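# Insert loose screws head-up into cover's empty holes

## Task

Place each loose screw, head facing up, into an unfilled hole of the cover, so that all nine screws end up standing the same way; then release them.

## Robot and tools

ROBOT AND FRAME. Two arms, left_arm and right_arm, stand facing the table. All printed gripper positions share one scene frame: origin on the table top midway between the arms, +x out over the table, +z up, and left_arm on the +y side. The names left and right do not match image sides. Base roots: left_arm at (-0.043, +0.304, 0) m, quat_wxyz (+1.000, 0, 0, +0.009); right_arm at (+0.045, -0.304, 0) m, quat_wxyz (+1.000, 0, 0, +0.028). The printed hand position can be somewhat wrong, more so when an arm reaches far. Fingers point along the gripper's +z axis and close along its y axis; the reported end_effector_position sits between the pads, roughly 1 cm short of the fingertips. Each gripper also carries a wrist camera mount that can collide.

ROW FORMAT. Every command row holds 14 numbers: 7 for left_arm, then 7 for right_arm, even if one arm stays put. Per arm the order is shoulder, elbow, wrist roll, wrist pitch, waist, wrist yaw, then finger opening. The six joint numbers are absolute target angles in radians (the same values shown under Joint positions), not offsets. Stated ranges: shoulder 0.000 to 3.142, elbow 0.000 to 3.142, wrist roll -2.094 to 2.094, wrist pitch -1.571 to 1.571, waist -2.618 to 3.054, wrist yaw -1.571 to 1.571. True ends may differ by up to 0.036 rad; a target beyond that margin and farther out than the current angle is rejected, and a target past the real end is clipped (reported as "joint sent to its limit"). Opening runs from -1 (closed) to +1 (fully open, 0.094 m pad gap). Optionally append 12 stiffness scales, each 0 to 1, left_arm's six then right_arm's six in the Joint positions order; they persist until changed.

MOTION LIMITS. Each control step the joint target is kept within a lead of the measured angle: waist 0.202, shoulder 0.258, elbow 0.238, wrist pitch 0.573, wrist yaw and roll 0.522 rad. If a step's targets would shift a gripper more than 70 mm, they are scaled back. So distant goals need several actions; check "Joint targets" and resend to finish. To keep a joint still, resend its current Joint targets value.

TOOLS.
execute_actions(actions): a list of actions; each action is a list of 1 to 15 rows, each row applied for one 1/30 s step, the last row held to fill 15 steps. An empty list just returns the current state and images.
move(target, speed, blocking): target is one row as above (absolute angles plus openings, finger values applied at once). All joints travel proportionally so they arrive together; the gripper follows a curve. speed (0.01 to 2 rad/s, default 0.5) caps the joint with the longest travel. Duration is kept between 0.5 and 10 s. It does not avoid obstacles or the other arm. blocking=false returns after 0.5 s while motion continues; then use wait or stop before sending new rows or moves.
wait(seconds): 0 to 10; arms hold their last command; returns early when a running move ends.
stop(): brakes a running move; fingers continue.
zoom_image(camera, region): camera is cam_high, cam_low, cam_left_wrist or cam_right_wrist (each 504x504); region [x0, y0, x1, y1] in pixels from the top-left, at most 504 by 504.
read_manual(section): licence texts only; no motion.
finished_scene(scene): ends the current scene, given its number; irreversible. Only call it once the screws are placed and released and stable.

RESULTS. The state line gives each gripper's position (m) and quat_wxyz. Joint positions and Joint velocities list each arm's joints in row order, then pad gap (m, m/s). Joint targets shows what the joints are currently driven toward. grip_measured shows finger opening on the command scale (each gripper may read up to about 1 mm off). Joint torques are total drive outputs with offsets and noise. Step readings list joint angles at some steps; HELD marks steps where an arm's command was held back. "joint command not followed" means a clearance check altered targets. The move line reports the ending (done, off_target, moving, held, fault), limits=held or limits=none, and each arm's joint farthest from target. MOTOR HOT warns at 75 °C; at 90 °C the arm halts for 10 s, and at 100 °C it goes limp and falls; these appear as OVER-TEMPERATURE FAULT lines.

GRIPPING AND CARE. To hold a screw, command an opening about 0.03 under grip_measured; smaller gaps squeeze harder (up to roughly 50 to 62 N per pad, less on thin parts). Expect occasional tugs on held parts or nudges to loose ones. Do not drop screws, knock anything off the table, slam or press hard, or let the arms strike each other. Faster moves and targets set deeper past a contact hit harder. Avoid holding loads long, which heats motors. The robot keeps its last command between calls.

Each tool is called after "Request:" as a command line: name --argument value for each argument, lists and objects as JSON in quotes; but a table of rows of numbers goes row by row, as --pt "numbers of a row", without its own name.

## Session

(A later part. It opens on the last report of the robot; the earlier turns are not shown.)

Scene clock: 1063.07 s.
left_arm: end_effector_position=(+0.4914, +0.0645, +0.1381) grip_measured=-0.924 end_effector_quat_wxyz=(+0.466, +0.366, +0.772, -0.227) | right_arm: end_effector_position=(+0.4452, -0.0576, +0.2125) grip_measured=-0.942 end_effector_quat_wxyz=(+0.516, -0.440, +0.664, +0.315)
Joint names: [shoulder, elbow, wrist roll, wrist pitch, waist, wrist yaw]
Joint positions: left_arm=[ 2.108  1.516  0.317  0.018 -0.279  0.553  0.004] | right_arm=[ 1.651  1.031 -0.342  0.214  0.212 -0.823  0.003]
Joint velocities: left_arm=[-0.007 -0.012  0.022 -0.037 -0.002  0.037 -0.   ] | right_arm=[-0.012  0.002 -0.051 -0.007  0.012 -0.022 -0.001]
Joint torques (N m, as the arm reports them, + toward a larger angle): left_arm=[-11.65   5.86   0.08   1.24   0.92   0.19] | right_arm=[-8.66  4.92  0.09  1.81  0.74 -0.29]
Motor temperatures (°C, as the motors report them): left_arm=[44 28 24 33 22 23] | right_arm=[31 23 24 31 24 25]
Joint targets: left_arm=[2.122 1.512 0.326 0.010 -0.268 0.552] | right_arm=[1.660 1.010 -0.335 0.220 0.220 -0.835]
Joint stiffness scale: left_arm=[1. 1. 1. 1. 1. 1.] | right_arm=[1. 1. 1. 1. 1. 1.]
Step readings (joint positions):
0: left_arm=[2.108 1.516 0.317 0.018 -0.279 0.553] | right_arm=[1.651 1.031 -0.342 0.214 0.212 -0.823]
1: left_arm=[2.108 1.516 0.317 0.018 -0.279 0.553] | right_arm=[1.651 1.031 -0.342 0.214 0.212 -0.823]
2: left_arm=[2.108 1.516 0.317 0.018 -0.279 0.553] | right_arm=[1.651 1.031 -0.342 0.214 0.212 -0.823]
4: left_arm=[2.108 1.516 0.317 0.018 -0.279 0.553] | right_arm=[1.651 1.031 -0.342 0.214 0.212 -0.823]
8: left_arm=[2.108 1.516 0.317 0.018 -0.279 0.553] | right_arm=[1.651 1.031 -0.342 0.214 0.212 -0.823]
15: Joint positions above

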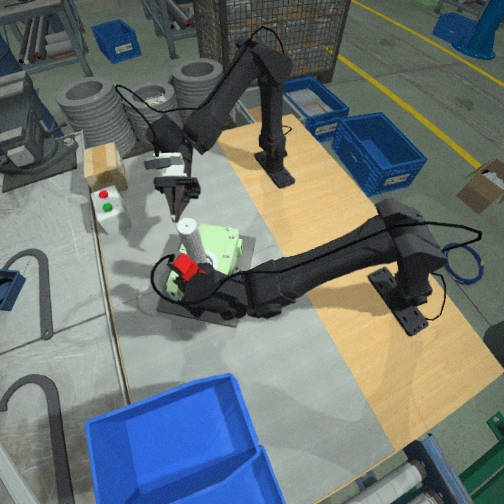

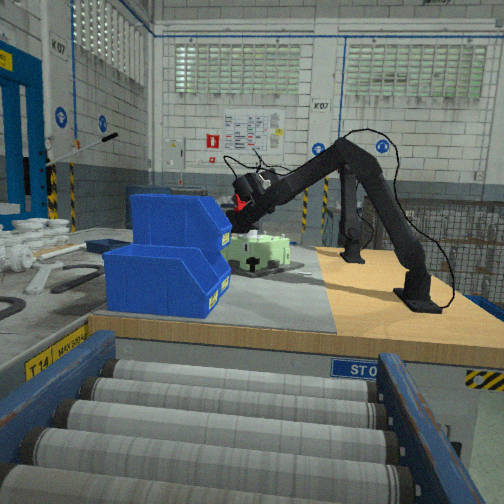

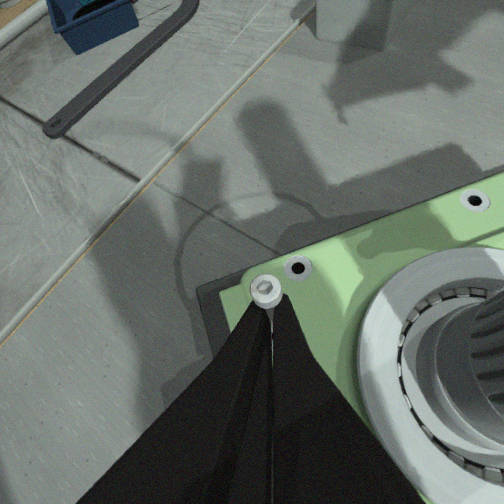

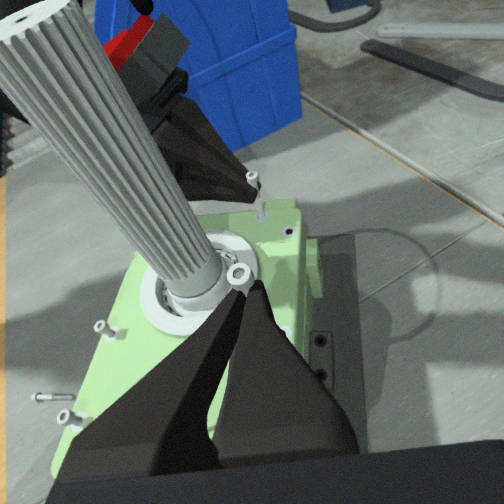

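Request:
execute_actions --actions '[[[2.122,1.512,0.326,0.01,-0.268,0.535,-0.95,1.66,1.01,-0.335,0.22,0.22,-0.835,-0.965],[2.122,1.512,0.326,0.01,-0.268,0.535,-0.95,1.66,1.01,-0.335,0.22,0.22,-0.835,-0.965],[2.122,1.512,0.326,0.01,-0.268,0.545,-0.95,1.66,1.01,-0.335,0.22,0.22,-0.835,-0.965],[2.122,1.512,0.326,0.01,-0.268,0.545,-0.95,1.66,1.01,-0.335,0.22,0.22,-0.835,-0.965],[2.122,1.512,0.326,0.01,-0.268,0.545,-0.95,1.66,1.01,-0.335,0.22,0.22,-0.835,-0.965],[2.122,1.512,0.326,0.01,-0.268,0.545,-0.95,1.66,1.01,-0.335,0.22,0.22,-0.835,-0.965],[2.134,1.512,0.326,0.01,-0.268,0.545,-0.95,1.66,1.01,-0.335,0.22,0.22,-0.835,-0.965],[2.134,1.512,0.326,0.01,-0.268,0.545,-0.95,1.66,1.01,-0.335,0.22,0.22,-0.835,-0.965],[2.122,1.512,0.326,0.01,-0.268,0.545,-0.95,1.66,1.01,-0.335,0.22,0.22,-0.835,-0.965]]]'

Request:
zoom_image --camera "cam_right_wrist" --region '[190, 120, 330, 260]'

Scene clock: 1074.97 s.
left_arm: end_effector_position=(+0.4916, +0.0647, +0.1380) grip_measured=-0.924 end_effector_quat_wxyz=(+0.467, +0.366, +0.773, -0.226) | right_arm: end_effector_position=(+0.4452, -0.0576, +0.2125) grip_measured=-0.942 end_effector_quat_wxyz=(+0.516, -0.440, +0.664, +0.315)
Joint names: [shoulder, elbow, wrist roll, wrist pitch, waist, wrist yaw]
Joint positions: left_arm=[ 2.108  1.516  0.317  0.019 -0.279  0.551  0.004] | right_arm=[ 1.651  1.031 -0.342  0.214  0.212 -0.823  0.003]
Joint velocities: left_arm=[-0.002  0.012 -0.051  0.081 -0.007 -0.051  0.   ] | right_arm=[-0.002  0.002 -0.007 -0.007 -0.022 -0.037  0.   ]
Joint torques (N m, as the arm reports them, + toward a larger angle): left_arm=[-11.68   5.89   0.07   1.24   0.97   0.13] | right_arm=[-8.69  5.06  0.07  1.82  0.77 -0.32]
Motor temperatures (°C, as the motors report them): left_arm=[43 28 24 33 22 23] | right_arm=[31 23 24 31 24 25]
Joint targets: left_arm=[2.122 1.512 0.326 0.010 -0.268 0.545] | right_arm=[1.660 1.010 -0.335 0.220 0.220 -0.835]
Joint stiffness scale: left_arm=[1. 1. 1. 1. 1. 1.] | right_arm=[1. 1. 1. 1. 1. 1.]
Step readings (joint positions):
0: left_arm=[2.108 1.516 0.317 0.018 -0.279 0.553] | right_arm=[1.651 1.031 -0.342 0.214 0.212 -0.823]
1: left_arm=[2.108 1.516 0.317 0.018 -0.279 0.552] | right_arm=[1.651 1.031 -0.342 0.214 0.212 -0.823]
2: left_arm=[2.108 1.516 0.317 0.018 -0.279 0.551] | right_arm=[1.651 1.031 -0.342 0.214 0.212 -0.823]
4: left_arm=[2.108 1.516 0.317 0.019 -0.279 0.551] | right_arm=[1.651 1.031 -0.342 0.214 0.212 -0.823]
8: left_arm=[2.108 1.516 0.317 0.019 -0.279 0.551] | right_arm=[1.651 1.031 -0.342 0.214 0.212 -0.823]
15: Joint positions above

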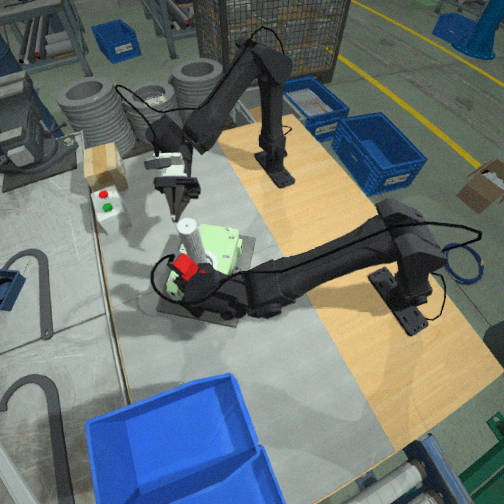

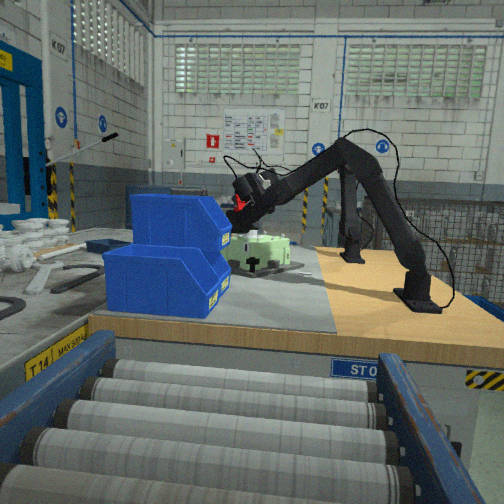

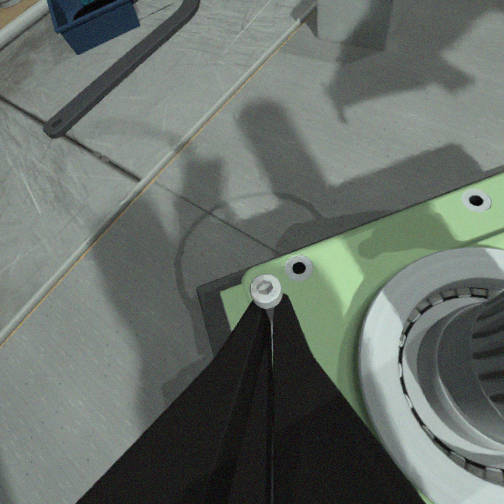

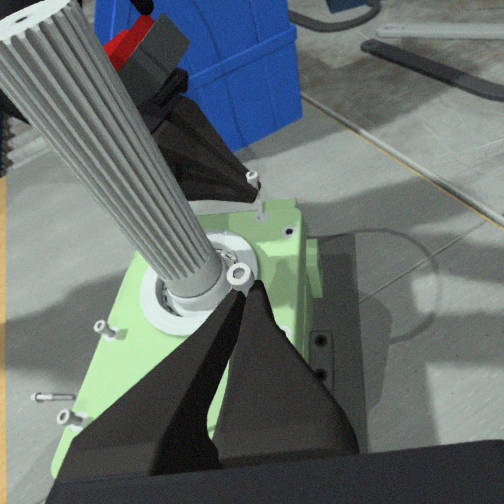

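Region (190, 120, 330, 260) of cam_right_wrist's 504x504 image, scaled by 3.600, with more detail than that image has.

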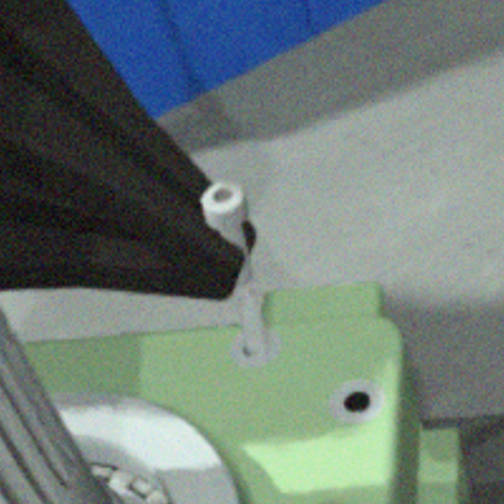

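Request:
execute_actions --actions '[[[2.122,1.512,0.326,0.01,-0.256,0.549,-0.95,1.66,1.01,-0.335,0.22,0.22,-0.835,-0.965],[2.122,1.512,0.326,0.01,-0.268,0.549,-0.95,1.66,1.01,-0.335,0.22,0.22,-0.835,-0.965],[2.122,1.512,0.326,0.01,-0.268,0.549,-0.95,1.66,1.01,-0.335,0.22,0.22,-0.835,-0.965],[2.122,1.512,0.326,0.01,-0.268,0.549,-0.95,1.66,1.01,-0.335,0.22,0.22,-0.835,-0.965],[2.122,1.512,0.326,0.01,-0.268,0.549,-0.95,1.66,1.01,-0.335,0.22,0.22,-0.835,-0.965],[2.122,1.512,0.326,0.01,-0.268,0.549,-0.95,1.66,1.01,-0.335,0.22,0.22,-0.835,-0.965],[2.134,1.512,0.326,0.01,-0.268,0.549,-0.95,1.66,1.01,-0.335,0.22,0.22,-0.835,-0.965],[2.134,1.512,0.326,0.01,-0.268,0.549,-0.95,1.66,1.01,-0.335,0.22,0.22,-0.835,-0.965],[2.122,1.512,0.326,0.01,-0.268,0.549,-0.95,1.66,1.01,-0.335,0.22,0.22,-0.835,-0.965]]]'

Request:
zoom_image --camera "cam_right_wrist" --region '[190, 120, 330, 260]'

Scene clock: 1088.27 s.
left_arm: end_effector_position=(+0.4921, +0.0658, +0.1338) grip_measured=-0.924 end_effector_quat_wxyz=(+0.463, +0.365, +0.775, -0.226) | right_arm: end_effector_position=(+0.4452, -0.0576, +0.2125) grip_measured=-0.942 end_effector_quat_wxyz=(+0.516, -0.440, +0.664, +0.315)
Joint names: [shoulder, elbow, wrist roll, wrist pitch, waist, wrist yaw]
Joint positions: left_arm=[ 2.115  1.516  0.318  0.017 -0.278  0.549  0.004] | right_arm=[ 1.651  1.031 -0.342  0.214  0.212 -0.823  0.003]
Joint velocities: left_arm=[-0.007 -0.007 -0.022  0.022  0.002 -0.022  0.   ] | right_arm=[-0.007  0.002 -0.051 -0.007 -0.012  0.037 -0.001]
Joint torques (N m, as the arm reports them, + toward a larger angle): left_arm=[-12.39   5.9    0.08   1.23   0.77   0.19] | right_arm=[-8.78  5.03  0.09  1.76  0.69 -0.28]
Motor temperatures (°C, as the motors report them): left_arm=[42 28 24 33 22 23] | right_arm=[31 23 24 32 24 25]
Joint targets: left_arm=[2.122 1.512 0.326 0.010 -0.268 0.549] | right_arm=[1.660 1.010 -0.335 0.220 0.220 -0.835]
Joint stiffness scale: left_arm=[1. 1. 1. 1. 1. 1.] | right_arm=[1. 1. 1. 1. 1. 1.]
Step readings (joint positions):
0: left_arm=[2.108 1.516 0.317 0.019 -0.279 0.551] | right_arm=[1.651 1.031 -0.342 0.214 0.212 -0.823]
1: left_arm=[2.108 1.516 0.317 0.019 -0.279 0.551] | right_arm=[1.651 1.031 -0.342 0.214 0.212 -0.823]
2: left_arm=[2.108 1.516 0.317 0.019 -0.279 0.551] | right_arm=[1.651 1.031 -0.342 0.214 0.212 -0.823]
4: left_arm=[2.108 1.516 0.317 0.019 -0.278 0.550] | right_arm=[1.651 1.031 -0.342 0.214 0.212 -0.823]
8: left_arm=[2.110 1.516 0.318 0.019 -0.278 0.550] | right_arm=[1.651 1.031 -0.342 0.214 0.212 -0.823]
15: Joint positions above

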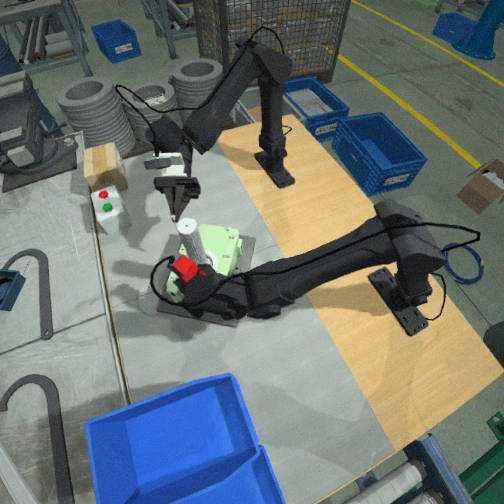

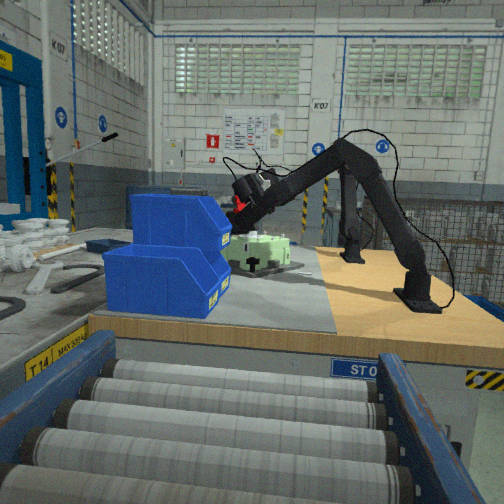

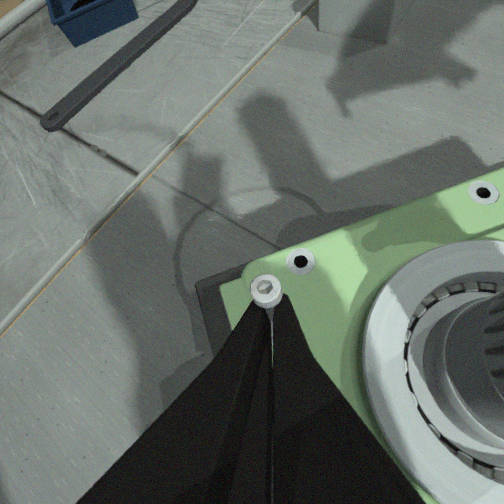

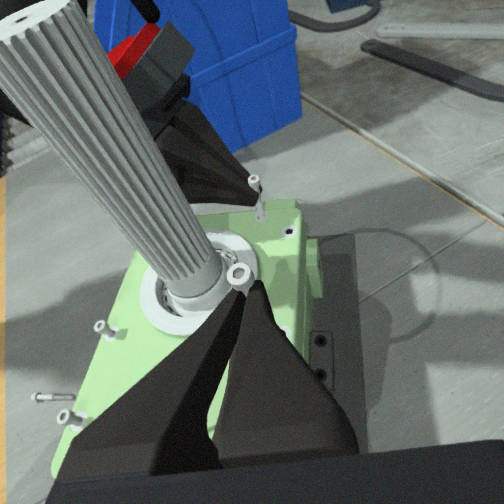

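Region (190, 120, 330, 260) of cam_right_wrist's 504x504 image, scaled by 3.600, with more detail than that image has.

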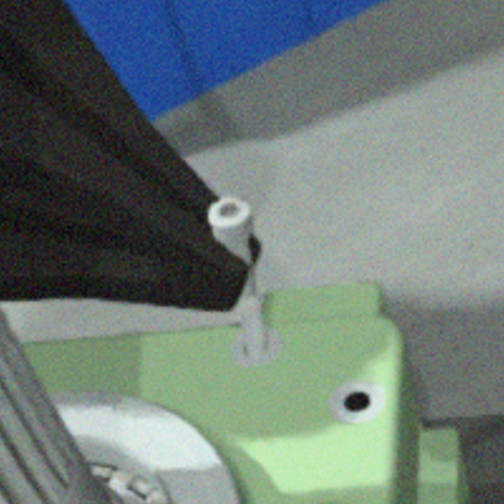

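Request:
execute_actions --actions '[[[2.139,1.512,0.326,0.017,-0.272,0.549,-0.95,1.66,1.01,-0.335,0.22,0.22,-0.835,-0.965],[2.139,1.512,0.326,0.017,-0.272,0.549,-0.95,1.66,1.01,-0.335,0.22,0.22,-0.835,-0.965],[2.13,1.512,0.326,0.017,-0.272,0.549,-0.95,1.66,1.01,-0.335,0.22,0.22,-0.835,-0.965],[2.131,1.512,0.326,0.017,-0.272,0.549,-0.95,1.66,1.01,-0.335,0.22,0.22,-0.835,-0.965],[2.132,1.512,0.326,0.017,-0.272,0.549,-0.95,1.66,1.01,-0.335,0.22,0.22,-0.835,-0.965],[2.133,1.512,0.326,0.017,-0.272,0.549,-0.95,1.66,1.01,-0.335,0.22,0.22,-0.835,-0.965],[2.134,1.512,0.326,0.017,-0.272,0.549,-0.95,1.66,1.01,-0.335,0.22,0.22,-0.835,-0.965],[2.135,1.512,0.326,0.017,-0.272,0.549,-0.95,1.66,1.01,-0.335,0.22,0.22,-0.835,-0.965]],[[2.132,1.512,0.326,0.017,-0.272,0.549,-0.86,1.66,1.01,-0.335,0.22,0.22,-0.835,-0.965],[2.132,1.512,0.326,0.017,-0.272,0.549,-0.86,1.66,1.01,-0.335,0.22,0.22,-0.835,-0.965],[2.132,1.512,0.326,0.017,-0.272,0.549,-0.86,1.66,1.01,-0.335,0.22,0.22,-0.835,-0.965],[2.132,1.512,0.326,0.017,-0.272,0.549,-0.86,1.66,1.01,-0.335,0.22,0.22,-0.835,-0.965],[2.132,1.512,0.326,0.017,-0.272,0.549,-0.86,1.66,1.01,-0.335,0.22,0.22,-0.835,-0.965],[2.132,1.512,0.326,0.017,-0.272,0.549,-0.86,1.66,1.01,-0.335,0.22,0.22,-0.835,-0.965],[2.132,1.512,0.326,0.017,-0.272,0.549,-0.8,1.66,1.01,-0.335,0.22,0.22,-0.835,-0.965],[2.132,1.512,0.326,0.017,-0.272,0.549,-0.75,1.66,1.01,-0.335,0.22,0.22,-0.835,-0.965],[2.132,1.512,0.326,0.017,-0.272,0.549,-0.7,1.66,1.01,-0.335,0.22,0.22,-0.835,-0.965]]]'

Request:
zoom_image --camera "cam_right_wrist" --region '[190, 120, 330, 260]'

Scene clock: 1106.83 s.
left_arm: end_effector_position=(+0.4922, +0.0658, +0.1318) grip_measured=-0.703 end_effector_quat_wxyz=(+0.462, +0.365, +0.776, -0.226) | right_arm: end_effector_position=(+0.4452, -0.0576, +0.2125) grip_measured=-0.942 end_effector_quat_wxyz=(+0.516, -0.440, +0.664, +0.315)
Joint names: [shoulder, elbow, wrist roll, wrist pitch, waist, wrist yaw]
Joint positions: left_arm=[ 2.118  1.516  0.318  0.017 -0.278  0.549  0.014] | right_arm=[ 1.651  1.031 -0.342  0.214  0.212 -0.823  0.003]
Joint velocities: left_arm=[-0.002  0.002 -0.007  0.022 -0.007 -0.007  0.001] | right_arm=[ 0.002 -0.012  0.007  0.007  0.002  0.081 -0.001]
Joint torques (N m, as the arm reports them, + toward a larger angle): left_arm=[-11.77   5.88   0.08   1.3    0.53   0.2 ] | right_arm=[-8.72  4.88  0.11  1.77  0.73 -0.29]
Motor temperatures (°C, as the motors report them): left_arm=[43 28 24 33 22 23] | right_arm=[31 23 24 32 24 25]
Joint targets: left_arm=[2.132 1.512 0.326 0.017 -0.272 0.549] | right_arm=[1.660 1.010 -0.335 0.220 0.220 -0.835]
Joint stiffness scale: left_arm=[1. 1. 1. 1. 1. 1.] | right_arm=[1. 1. 1. 1. 1. 1.]
Step readings (joint positions; steps 1 to 15: 1st action; 16 to 30: 2nd action):
0: left_arm=[2.115 1.516 0.318 0.017 -0.278 0.549] | right_arm=[1.651 1.031 -0.342 0.214 0.212 -0.823]
1: left_arm=[2.116 1.516 0.318 0.017 -0.278 0.549] | right_arm=[1.651 1.031 -0.342 0.214 0.212 -0.823]
2: left_arm=[2.117 1.516 0.318 0.017 -0.278 0.549] | right_arm=[1.651 1.031 -0.342 0.214 0.212 -0.823]
4: left_arm=[2.118 1.516 0.318 0.017 -0.278 0.549] | right_arm=[1.651 1.031 -0.342 0.214 0.212 -0.823]
8: left_arm=[2.118 1.516 0.318 0.017 -0.278 0.549] | right_arm=[1.651 1.031 -0.342 0.214 0.212 -0.823]
15: left_arm=[2.118 1.516 0.318 0.017 -0.278 0.549] | right_arm=[1.651 1.031 -0.342 0.214 0.212 -0.823]
16: left_arm=[2.118 1.516 0.318 0.017 -0.278 0.549] | right_arm=[1.651 1.031 -0.342 0.214 0.212 -0.823]
17: left_arm=[2.118 1.516 0.318 0.017 -0.278 0.549] | right_arm=[1.651 1.031 -0.342 0.214 0.212 -0.823]
19: left_arm=[2.118 1.516 0.318 0.017 -0.278 0.549] | right_arm=[1.651 1.031 -0.342 0.214 0.212 -0.823]
23: left_arm=[2.118 1.516 0.318 0.017 -0.278 0.549] | right_arm=[1.651 1.031 -0.342 0.214 0.212 -0.823]
30: Joint positions above

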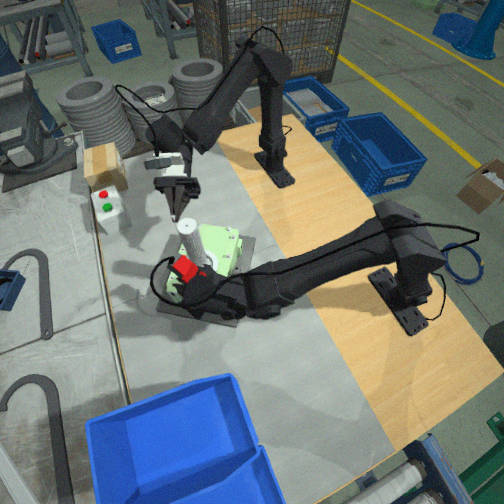

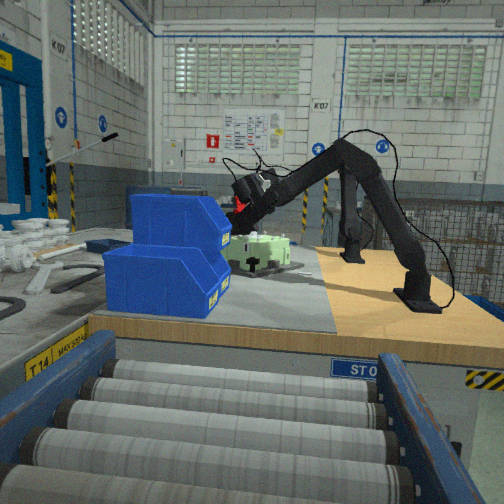

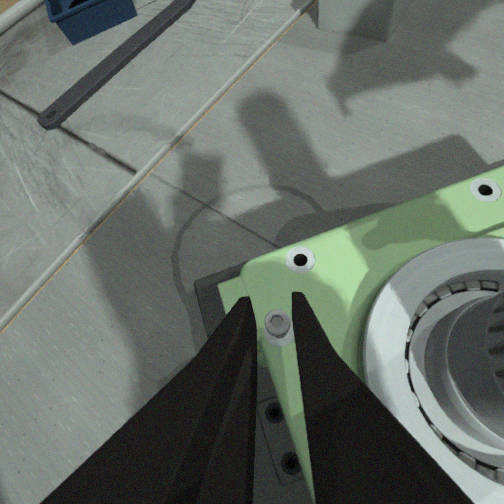

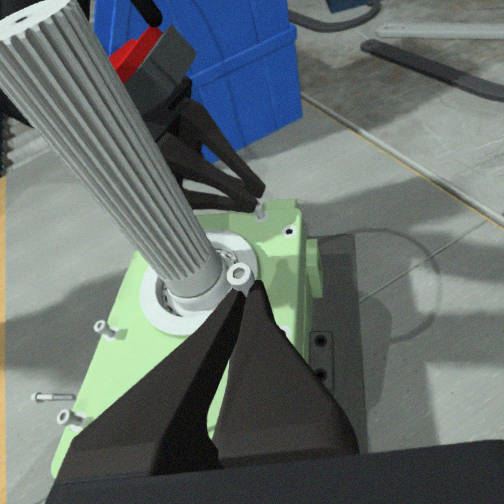

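Region (190, 120, 330, 260) of cam_right_wrist's 504x504 image, scaled by 3.600, with more detail than that image has.

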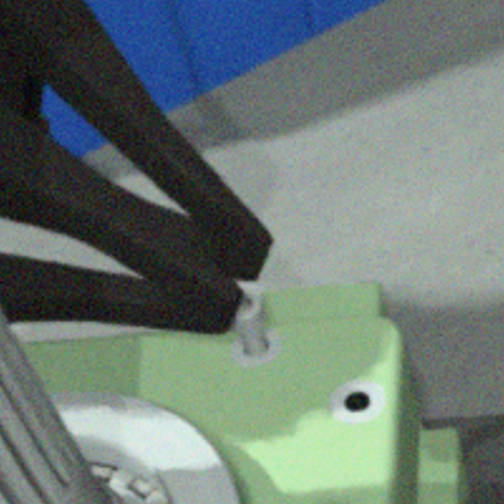

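Request:
move --target '[2.0,1.512,0.326,0.017,-0.272,0.549,-0.7,1.66,1.01,-0.335,0.22,0.22,-0.835,-0.965]' --speed 0.2

Request:
move --target '[1.53,0.855,0.08,0.38,-0.34,0.265,-0.9,1.85,1.3,-0.38,0.1,0.3,-0.75,-0.965]' --speed 0.4

Request:
move --target '[1.53,0.855,0.08,0.38,-0.34,0.265,-0.9,2.045,1.56,-0.42,-0.125,0.377,-0.668,-0.965]' --speed 0.25

Scene clock: 1135.47 s.
left_arm: end_effector_position=(+0.4887, +0.0667, +0.1860) grip_measured=-0.703 end_effector_quat_wxyz=(+0.503, +0.369, +0.750, -0.218) | right_arm: end_effector_position=(+0.4452, -0.0576, +0.2125) grip_measured=-0.942 end_effector_quat_wxyz=(+0.516, -0.440, +0.664, +0.315)
Joint names: [shoulder, elbow, wrist roll, wrist pitch, waist, wrist yaw]
Joint positions: left_arm=[ 2.022  1.516  0.318  0.02  -0.278  0.549  0.014] | right_arm=[ 1.651  1.031 -0.342  0.214  0.212 -0.823  0.003]
Joint velocities: left_arm=[-0.007 -0.002  0.007 -0.051 -0.012 -0.066 -0.001] | right_arm=[-0.002 -0.012  0.022  0.081  0.007  0.051  0.   ]
Joint torques (N m, as the arm reports them, + toward a larger angle): left_arm=[-14.35   6.02   0.08   1.33   0.47   0.17] | right_arm=[-8.51  4.98  0.08  1.78  0.77 -0.27]
Motor temperatures (°C, as the motors report them): left_arm=[43 28 24 33 22 23] | right_arm=[31 23 24 32 24 25]
Joint targets: left_arm=[2.000 1.512 0.326 0.017 -0.272 0.549] | right_arm=[1.660 1.010 -0.335 0.220 0.220 -0.835]
Joint stiffness scale: left_arm=[1. 1. 1. 1. 1. 1.] | right_arm=[1. 1. 1. 1. 1. 1.]
move: off_target (left_arm, right_arm); limits=none; left_arm: farthest joint: the shoulder, 0.022 radians from its target (0.118 radians at the start); right_arm: farthest joint: the elbow, 0.021 radians from its target (0.021 radians at the start)

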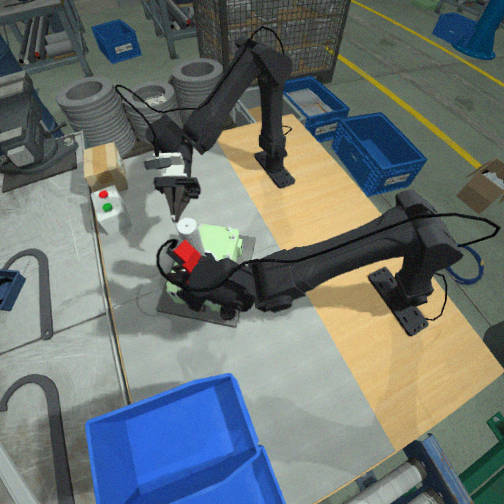

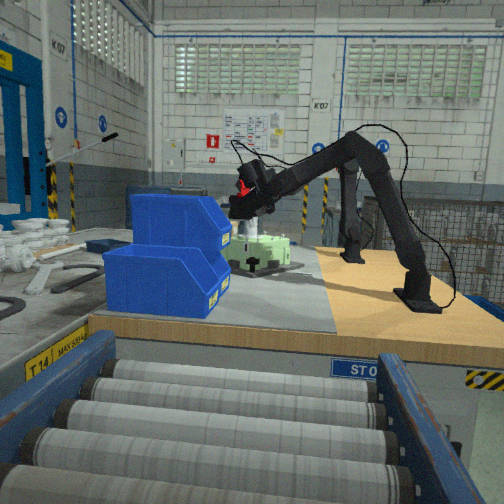

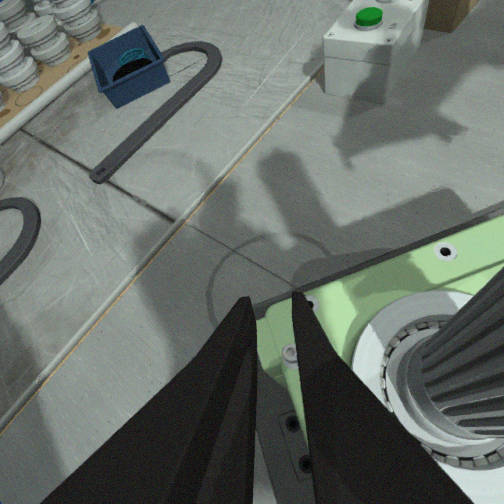

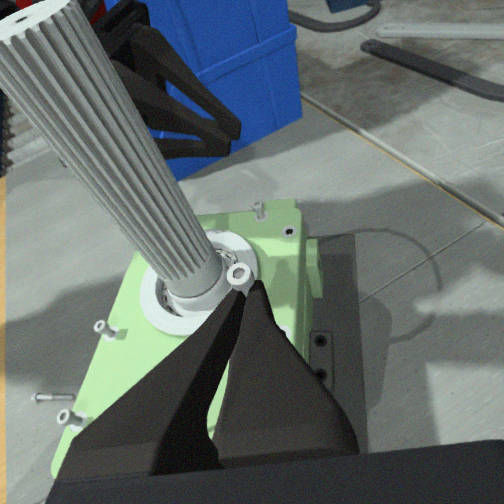

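Scene clock: 1137.77 s.
left_arm: end_effector_position=(+0.3933, +0.1147, +0.1965) grip_measured=-0.897 end_effector_quat_wxyz=(+0.565, +0.237, +0.771, -0.173) | right_arm: end_effector_position=(+0.4819, -0.0147, +0.2030) grip_measured=-0.942 end_effector_quat_wxyz=(+0.497, -0.460, +0.669, +0.306)
Joint names: [shoulder, elbow, wrist roll, wrist pitch, waist, wrist yaw]
Joint positions: left_arm=[ 1.558  0.866  0.09   0.373 -0.328  0.271  0.005] | right_arm=[ 1.843  1.269 -0.37   0.123  0.293 -0.753  0.003]
Joint velocities: left_arm=[-0.007 -0.017  0.022 -0.007 -0.002 -0.007 -0.001] | right_arm=[ 0.002 -0.012 -0.051  0.007 -0.007 -0.051 -0.001]
Joint torques (N m, as the arm reports them, + toward a larger angle): left_arm=[-10.1    5.37  -0.1    1.57  -1.01   0.  ] | right_arm=[-11.12   8.91  -0.03   1.5    0.56  -0.14]
Motor temperatures (°C, as the motors report them): left_arm=[43 28 24 33 22 23] | right_arm=[31 24 24 32 24 25]
Joint targets: left_arm=[1.530 0.855 0.080 0.380 -0.340 0.265] | right_arm=[1.850 1.300 -0.380 0.100 0.300 -0.750]
Joint stiffness scale: left_arm=[1. 1. 1. 1. 1. 1.] | right_arm=[1. 1. 1. 1. 1. 1.]
move: off_target (left_arm, right_arm); limits=none; left_arm: farthest joint: the shoulder, 0.028 radians from its target (0.492 radians at the start); right_arm: farthest joint: the elbow, 0.031 radians from its target (0.269 radians at the start)

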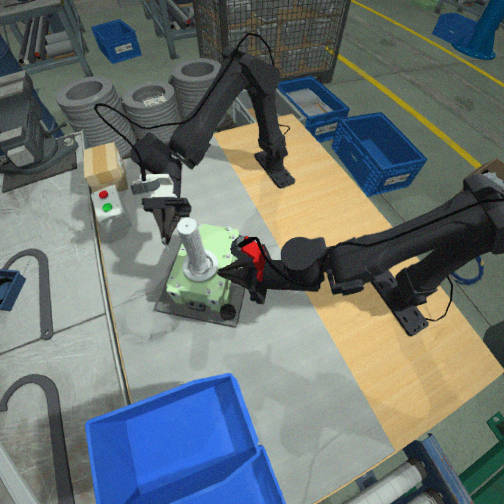

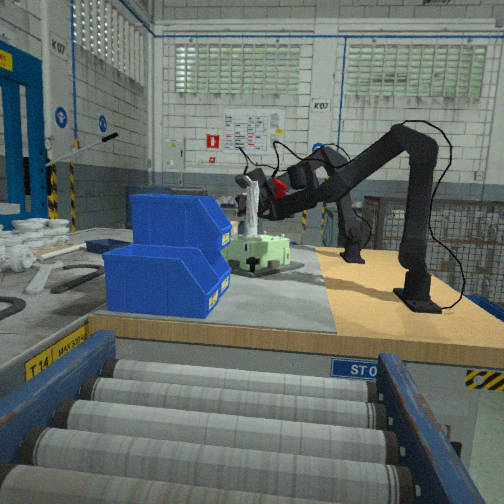

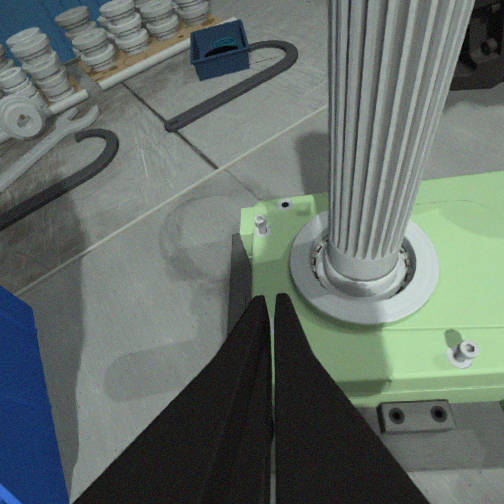

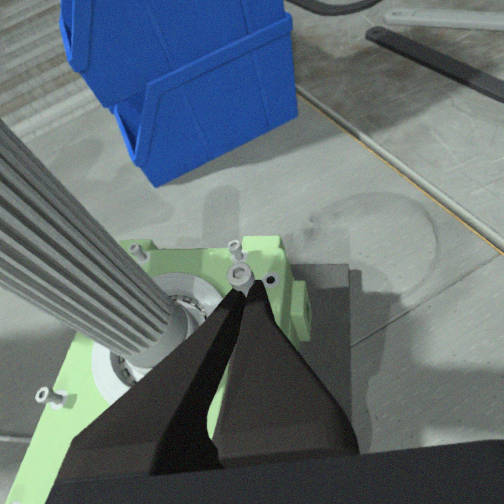

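Scene clock: 1139.57 s.
left_arm: end_effector_position=(+0.3933, +0.1147, +0.1966) grip_measured=-0.897 end_effector_quat_wxyz=(+0.565, +0.237, +0.771, -0.173) | right_arm: end_effector_position=(+0.5029, +0.0267, +0.1661) grip_measured=-0.942 end_effector_quat_wxyz=(+0.433, -0.479, +0.704, +0.295)
Joint names: [shoulder, elbow, wrist roll, wrist pitch, waist, wrist yaw]
Joint positions: left_arm=[ 1.558  0.866  0.09   0.373 -0.328  0.27   0.005] | right_arm=[ 2.038  1.528 -0.41  -0.103  0.371 -0.67   0.003]
Joint velocities: left_arm=[-0.012  0.002  0.051 -0.022 -0.007  0.007  0.   ] | right_arm=[-0.002  0.002  0.022 -0.022  0.012 -0.007  0.001]
Joint torques (N m, as the arm reports them, + toward a larger angle): left_arm=[-10.09   5.34  -0.13   1.57  -1.01   0.01] | right_arm=[-13.41   9.2   -0.05   1.43   0.51  -0.13]
Motor temperatures (°C, as the motors report them): left_arm=[43 28 24 33 22 23] | right_arm=[31 24 24 32 24 25]
Joint targets: left_arm=[1.530 0.855 0.080 0.380 -0.340 0.265] | right_arm=[2.045 1.560 -0.420 -0.125 0.377 -0.668]
Joint stiffness scale: left_arm=[1. 1. 1. 1. 1. 1.] | right_arm=[1. 1. 1. 1. 1. 1.]
move: off_target (left_arm, right_arm); limits=none; left_arm: farthest joint: the shoulder, 0.028 radians from its target (0.028 radians at the start); right_arm: farthest joint: the elbow, 0.032 radians from its target (0.291 radians at the start)

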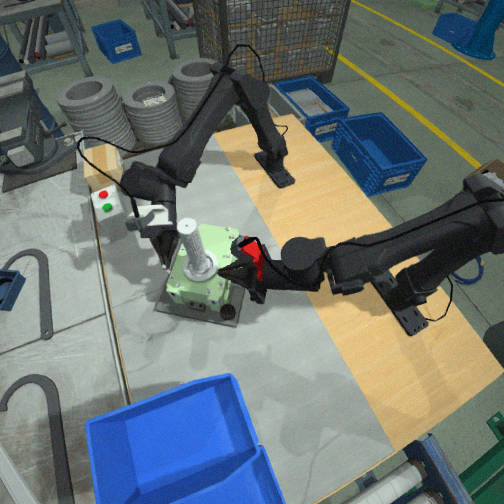

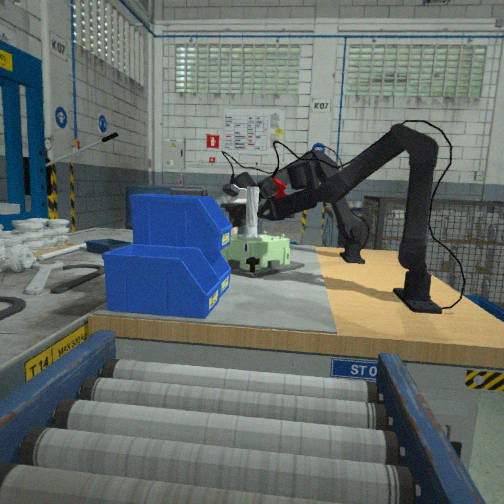

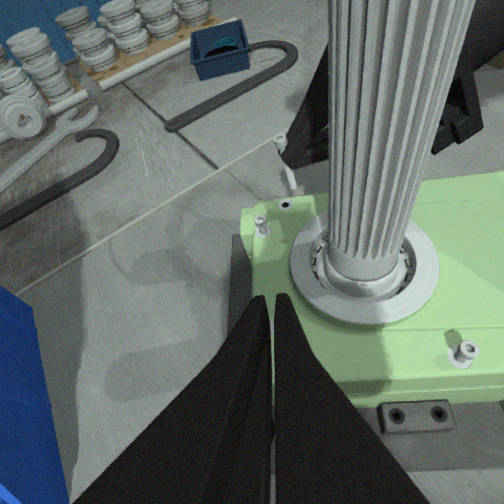

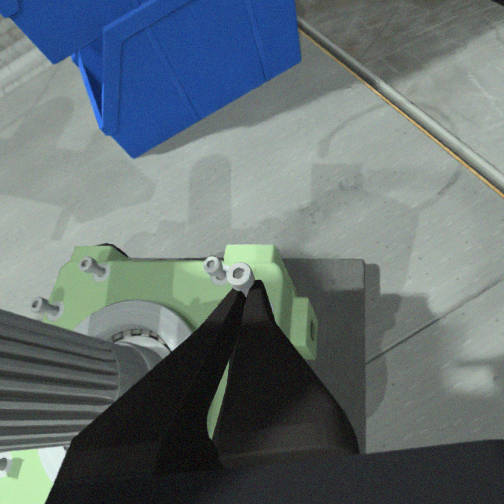

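Request:
zoom_image --camera "cam_left_wrist" --region '[220, 110, 360, 250]'

Request:
zoom_image --camera "cam_high" --region '[130, 210, 250, 330]'

Region (220, 110, 360, 250) of cam_left_wrist's 504x504 image, scaled by 3.600, with more detail than that image has.

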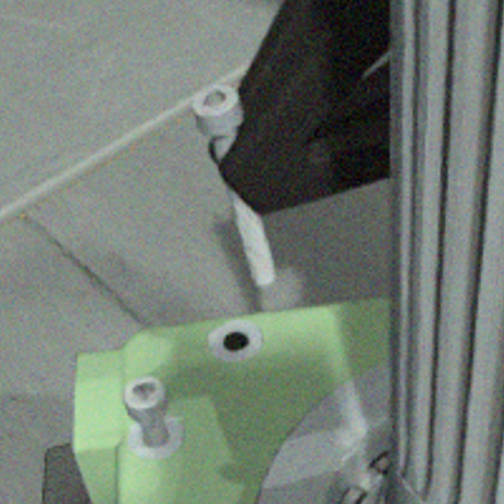

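Region (130, 210, 250, 330) of cam_high's 504x504 image, scaled by 4.200, with more detail than that image has.

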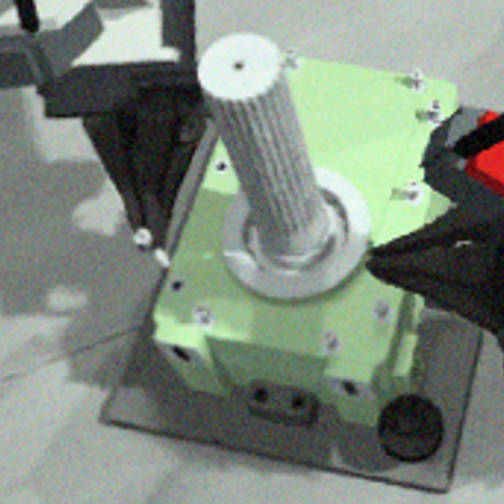

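Request:
move --target '[1.53,0.855,0.08,0.38,-0.34,0.265,-0.9,2.129,1.585,-0.47,0.013,0.314,-0.902,-0.965]' --speed 0.15

Request:
zoom_image --camera "cam_left_wrist" --region '[220, 110, 360, 250]'

Request:
zoom_image --camera "cam_high" --region '[130, 210, 250, 330]'

Scene clock: 1159.77 s.
left_arm: end_effector_position=(+0.3933, +0.1147, +0.1966) grip_measured=-0.897 end_effector_quat_wxyz=(+0.565, +0.237, +0.771, -0.173) | right_arm: end_effector_position=(+0.5068, +0.0283, +0.1650) grip_measured=-0.942 end_effector_quat_wxyz=(+0.452, -0.511, +0.638, +0.357)
Joint names: [shoulder, elbow, wrist roll, wrist pitch, waist, wrist yaw]
Joint positions: left_arm=[ 1.558  0.866  0.09   0.373 -0.328  0.27   0.005] | right_arm=[ 2.122  1.554 -0.46   0.006  0.321 -0.887  0.003]
Joint velocities: left_arm=[ 0.002 -0.032  0.037  0.022 -0.012 -0.007  0.   ] | right_arm=[-0.007 -0.002 -0.037 -0.022  0.012 -0.037 -0.   ]
Joint torques (N m, as the arm reports them, + toward a larger angle): left_arm=[-10.1    5.35  -0.12   1.57  -1.01   0.  ] | right_arm=[-14.08   8.9   -0.05   1.62  -0.72  -0.4 ]
Motor temperatures (°C, as the motors report them): left_arm=[41 28 24 34 22 23] | right_arm=[33 26 24 31 24 25]
Joint targets: left_arm=[1.530 0.855 0.080 0.380 -0.340 0.265] | right_arm=[2.129 1.585 -0.470 0.013 0.314 -0.902]
Joint stiffness scale: left_arm=[1. 1. 1. 1. 1. 1.] | right_arm=[1. 1. 1. 1. 1. 1.]
move: off_target (left_arm, right_arm); limits=none; left_arm: farthest joint: the shoulder, 0.028 radians from its target (0.028 radians at the start); right_arm: farthest joint: the elbow, 0.031 radians from its target (0.057 radians at the start)

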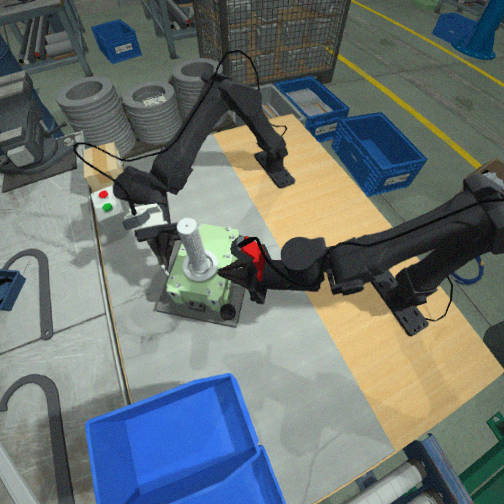

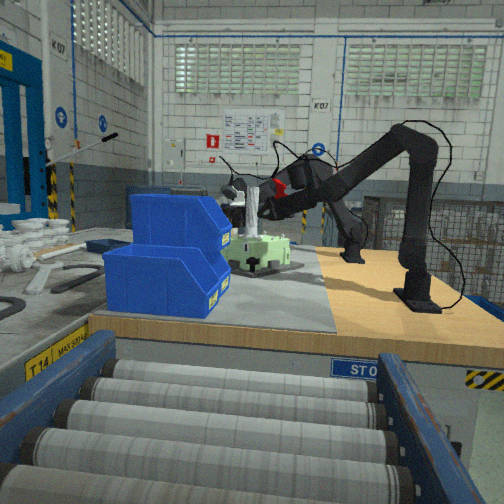

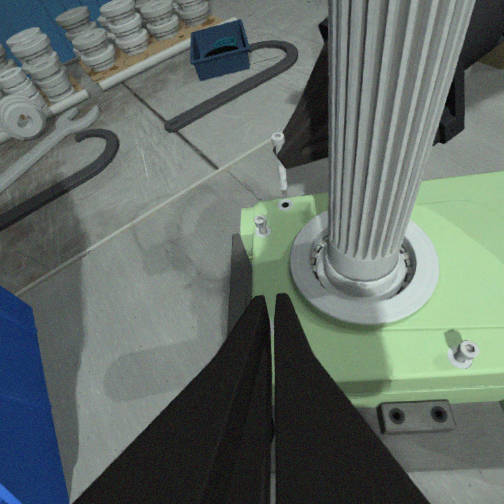

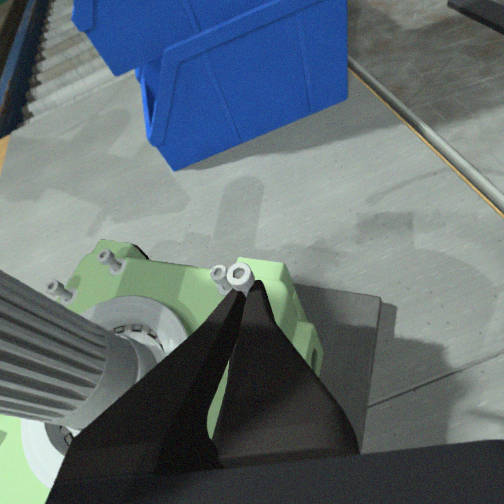

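Region (220, 110, 360, 250) of cam_left_wrist's 504x504 image, scaled by 3.600, with more detail than that image has.

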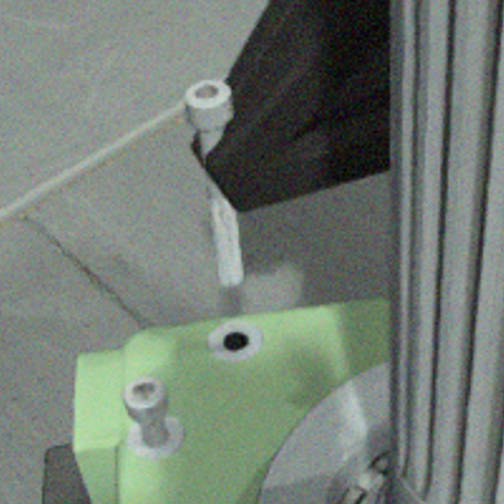

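Region (130, 210, 250, 330) of cam_high's 504x504 image, scaled by 4.200, with more detail than that image has.

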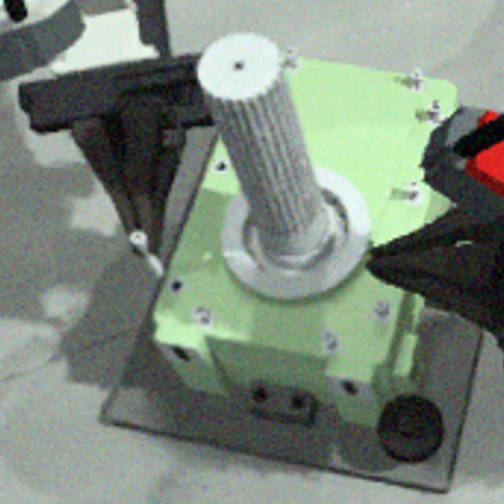

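Request:
zoom_image --camera "cam_low" --region '[210, 180, 300, 270]'

Region (210, 180, 300, 270) of cam_low's 504x504 image, scaled by 5.600, with more detail than that image has.

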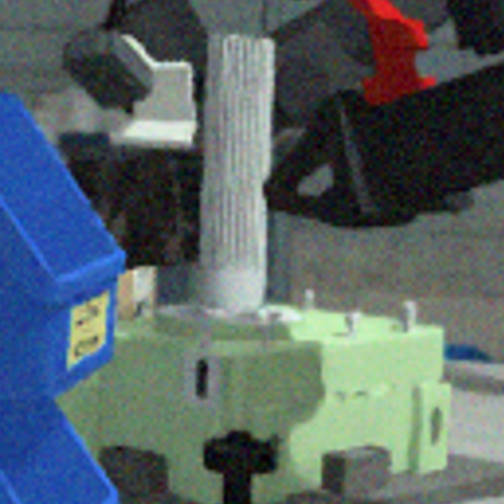

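Request:
move --target '[1.53,0.855,0.08,0.38,-0.34,0.265,-0.9,2.147,1.57,-0.50,0.018,0.314,-0.895,-0.965]' --speed 0.05

Request:
zoom_image --camera "cam_left_wrist" --region '[220, 110, 360, 250]'

Request:
zoom_image --camera "cam_high" --region '[140, 240, 210, 310]'

Scene clock: 1188.60 s.
left_arm: end_effector_position=(+0.3933, +0.1147, +0.1966) grip_measured=-0.897 end_effector_quat_wxyz=(+0.565, +0.237, +0.771, -0.173) | right_arm: end_effector_position=(+0.5079, +0.0288, +0.1563) grip_measured=-0.942 end_effector_quat_wxyz=(+0.452, -0.519, +0.634, +0.352)
Joint names: [shoulder, elbow, wrist roll, wrist pitch, waist, wrist yaw]
Joint positions: left_arm=[ 1.558  0.866  0.089  0.373 -0.328  0.27   0.005] | right_arm=[ 2.14   1.554 -0.489  0.011  0.321 -0.888  0.003]
Joint velocities: left_arm=[-0.012  0.007  0.007 -0.066  0.022 -0.051 -0.   ] | right_arm=[-0.007  0.007 -0.095  0.022 -0.007 -0.022 -0.   ]
Joint torques (N m, as the arm reports them, + toward a larger angle): left_arm=[-10.13   5.35  -0.13   1.58  -1.02  -0.01] | right_arm=[-14.18   7.68  -0.1    1.65  -0.69  -0.34]
Motor temperatures (°C, as the motors report them): left_arm=[41 27 24 35 22 23] | right_arm=[35 27 24 32 24 25]
Joint targets: left_arm=[1.530 0.855 0.080 0.380 -0.340 0.265] | right_arm=[2.147 1.570 -0.500 0.018 0.314 -0.895]
Joint stiffness scale: left_arm=[1. 1. 1. 1. 1. 1.] | right_arm=[1. 1. 1. 1. 1. 1.]
move: off_target (left_arm); limits=none; left_arm: farthest joint: the shoulder, 0.028 radians from its target (0.028 radians at the start); right_arm: farthest joint: the elbow, 0.016 radians from its target (0.016 radians at the start)

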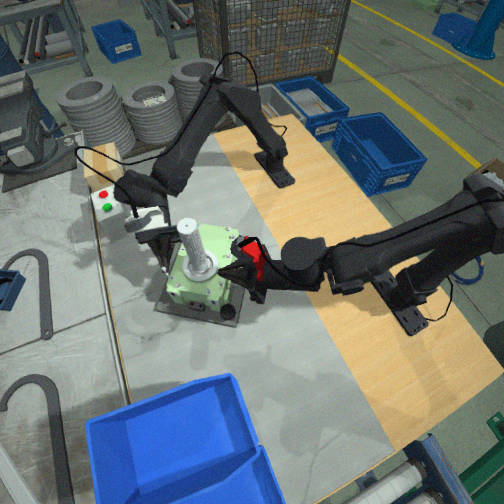

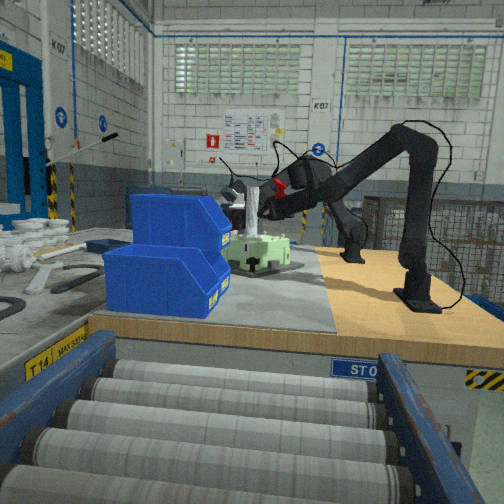

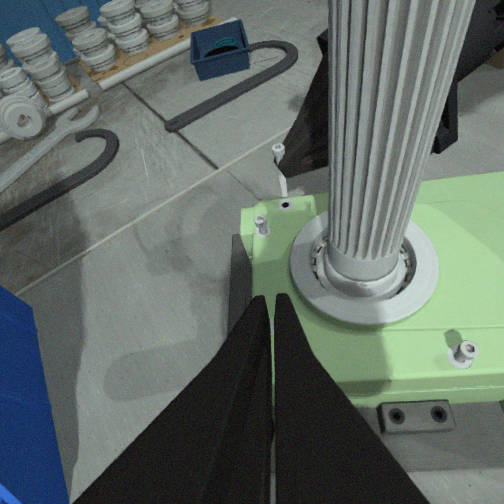

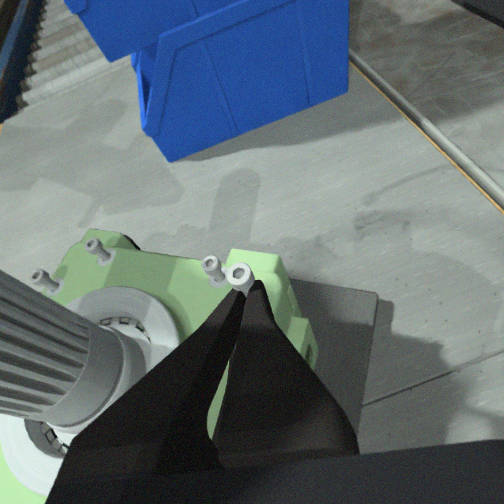

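Region (220, 110, 360, 250) of cam_left_wrist's 504x504 image, scaled by 3.600, with more detail than that image has.

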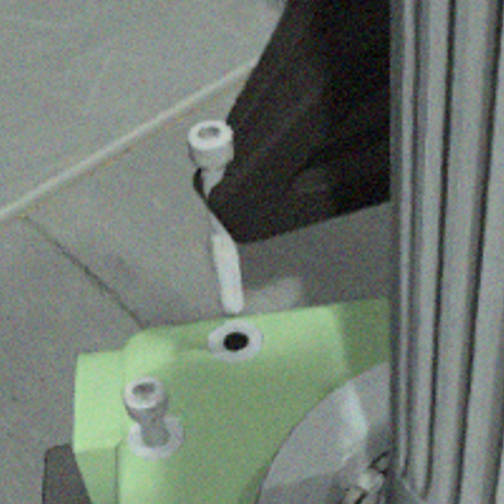

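Region (140, 240, 210, 310) of cam_high's 504x504 image, scaled by 7.200, with more detail than that image has.

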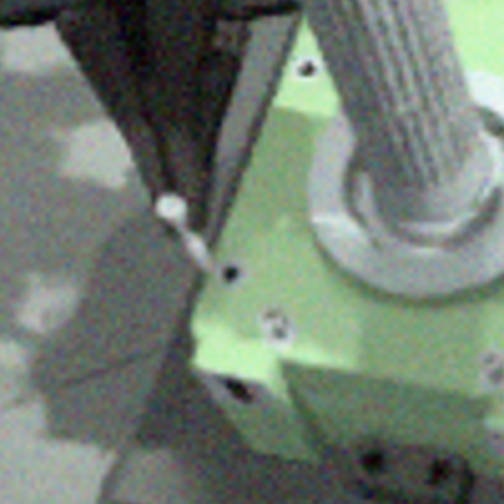

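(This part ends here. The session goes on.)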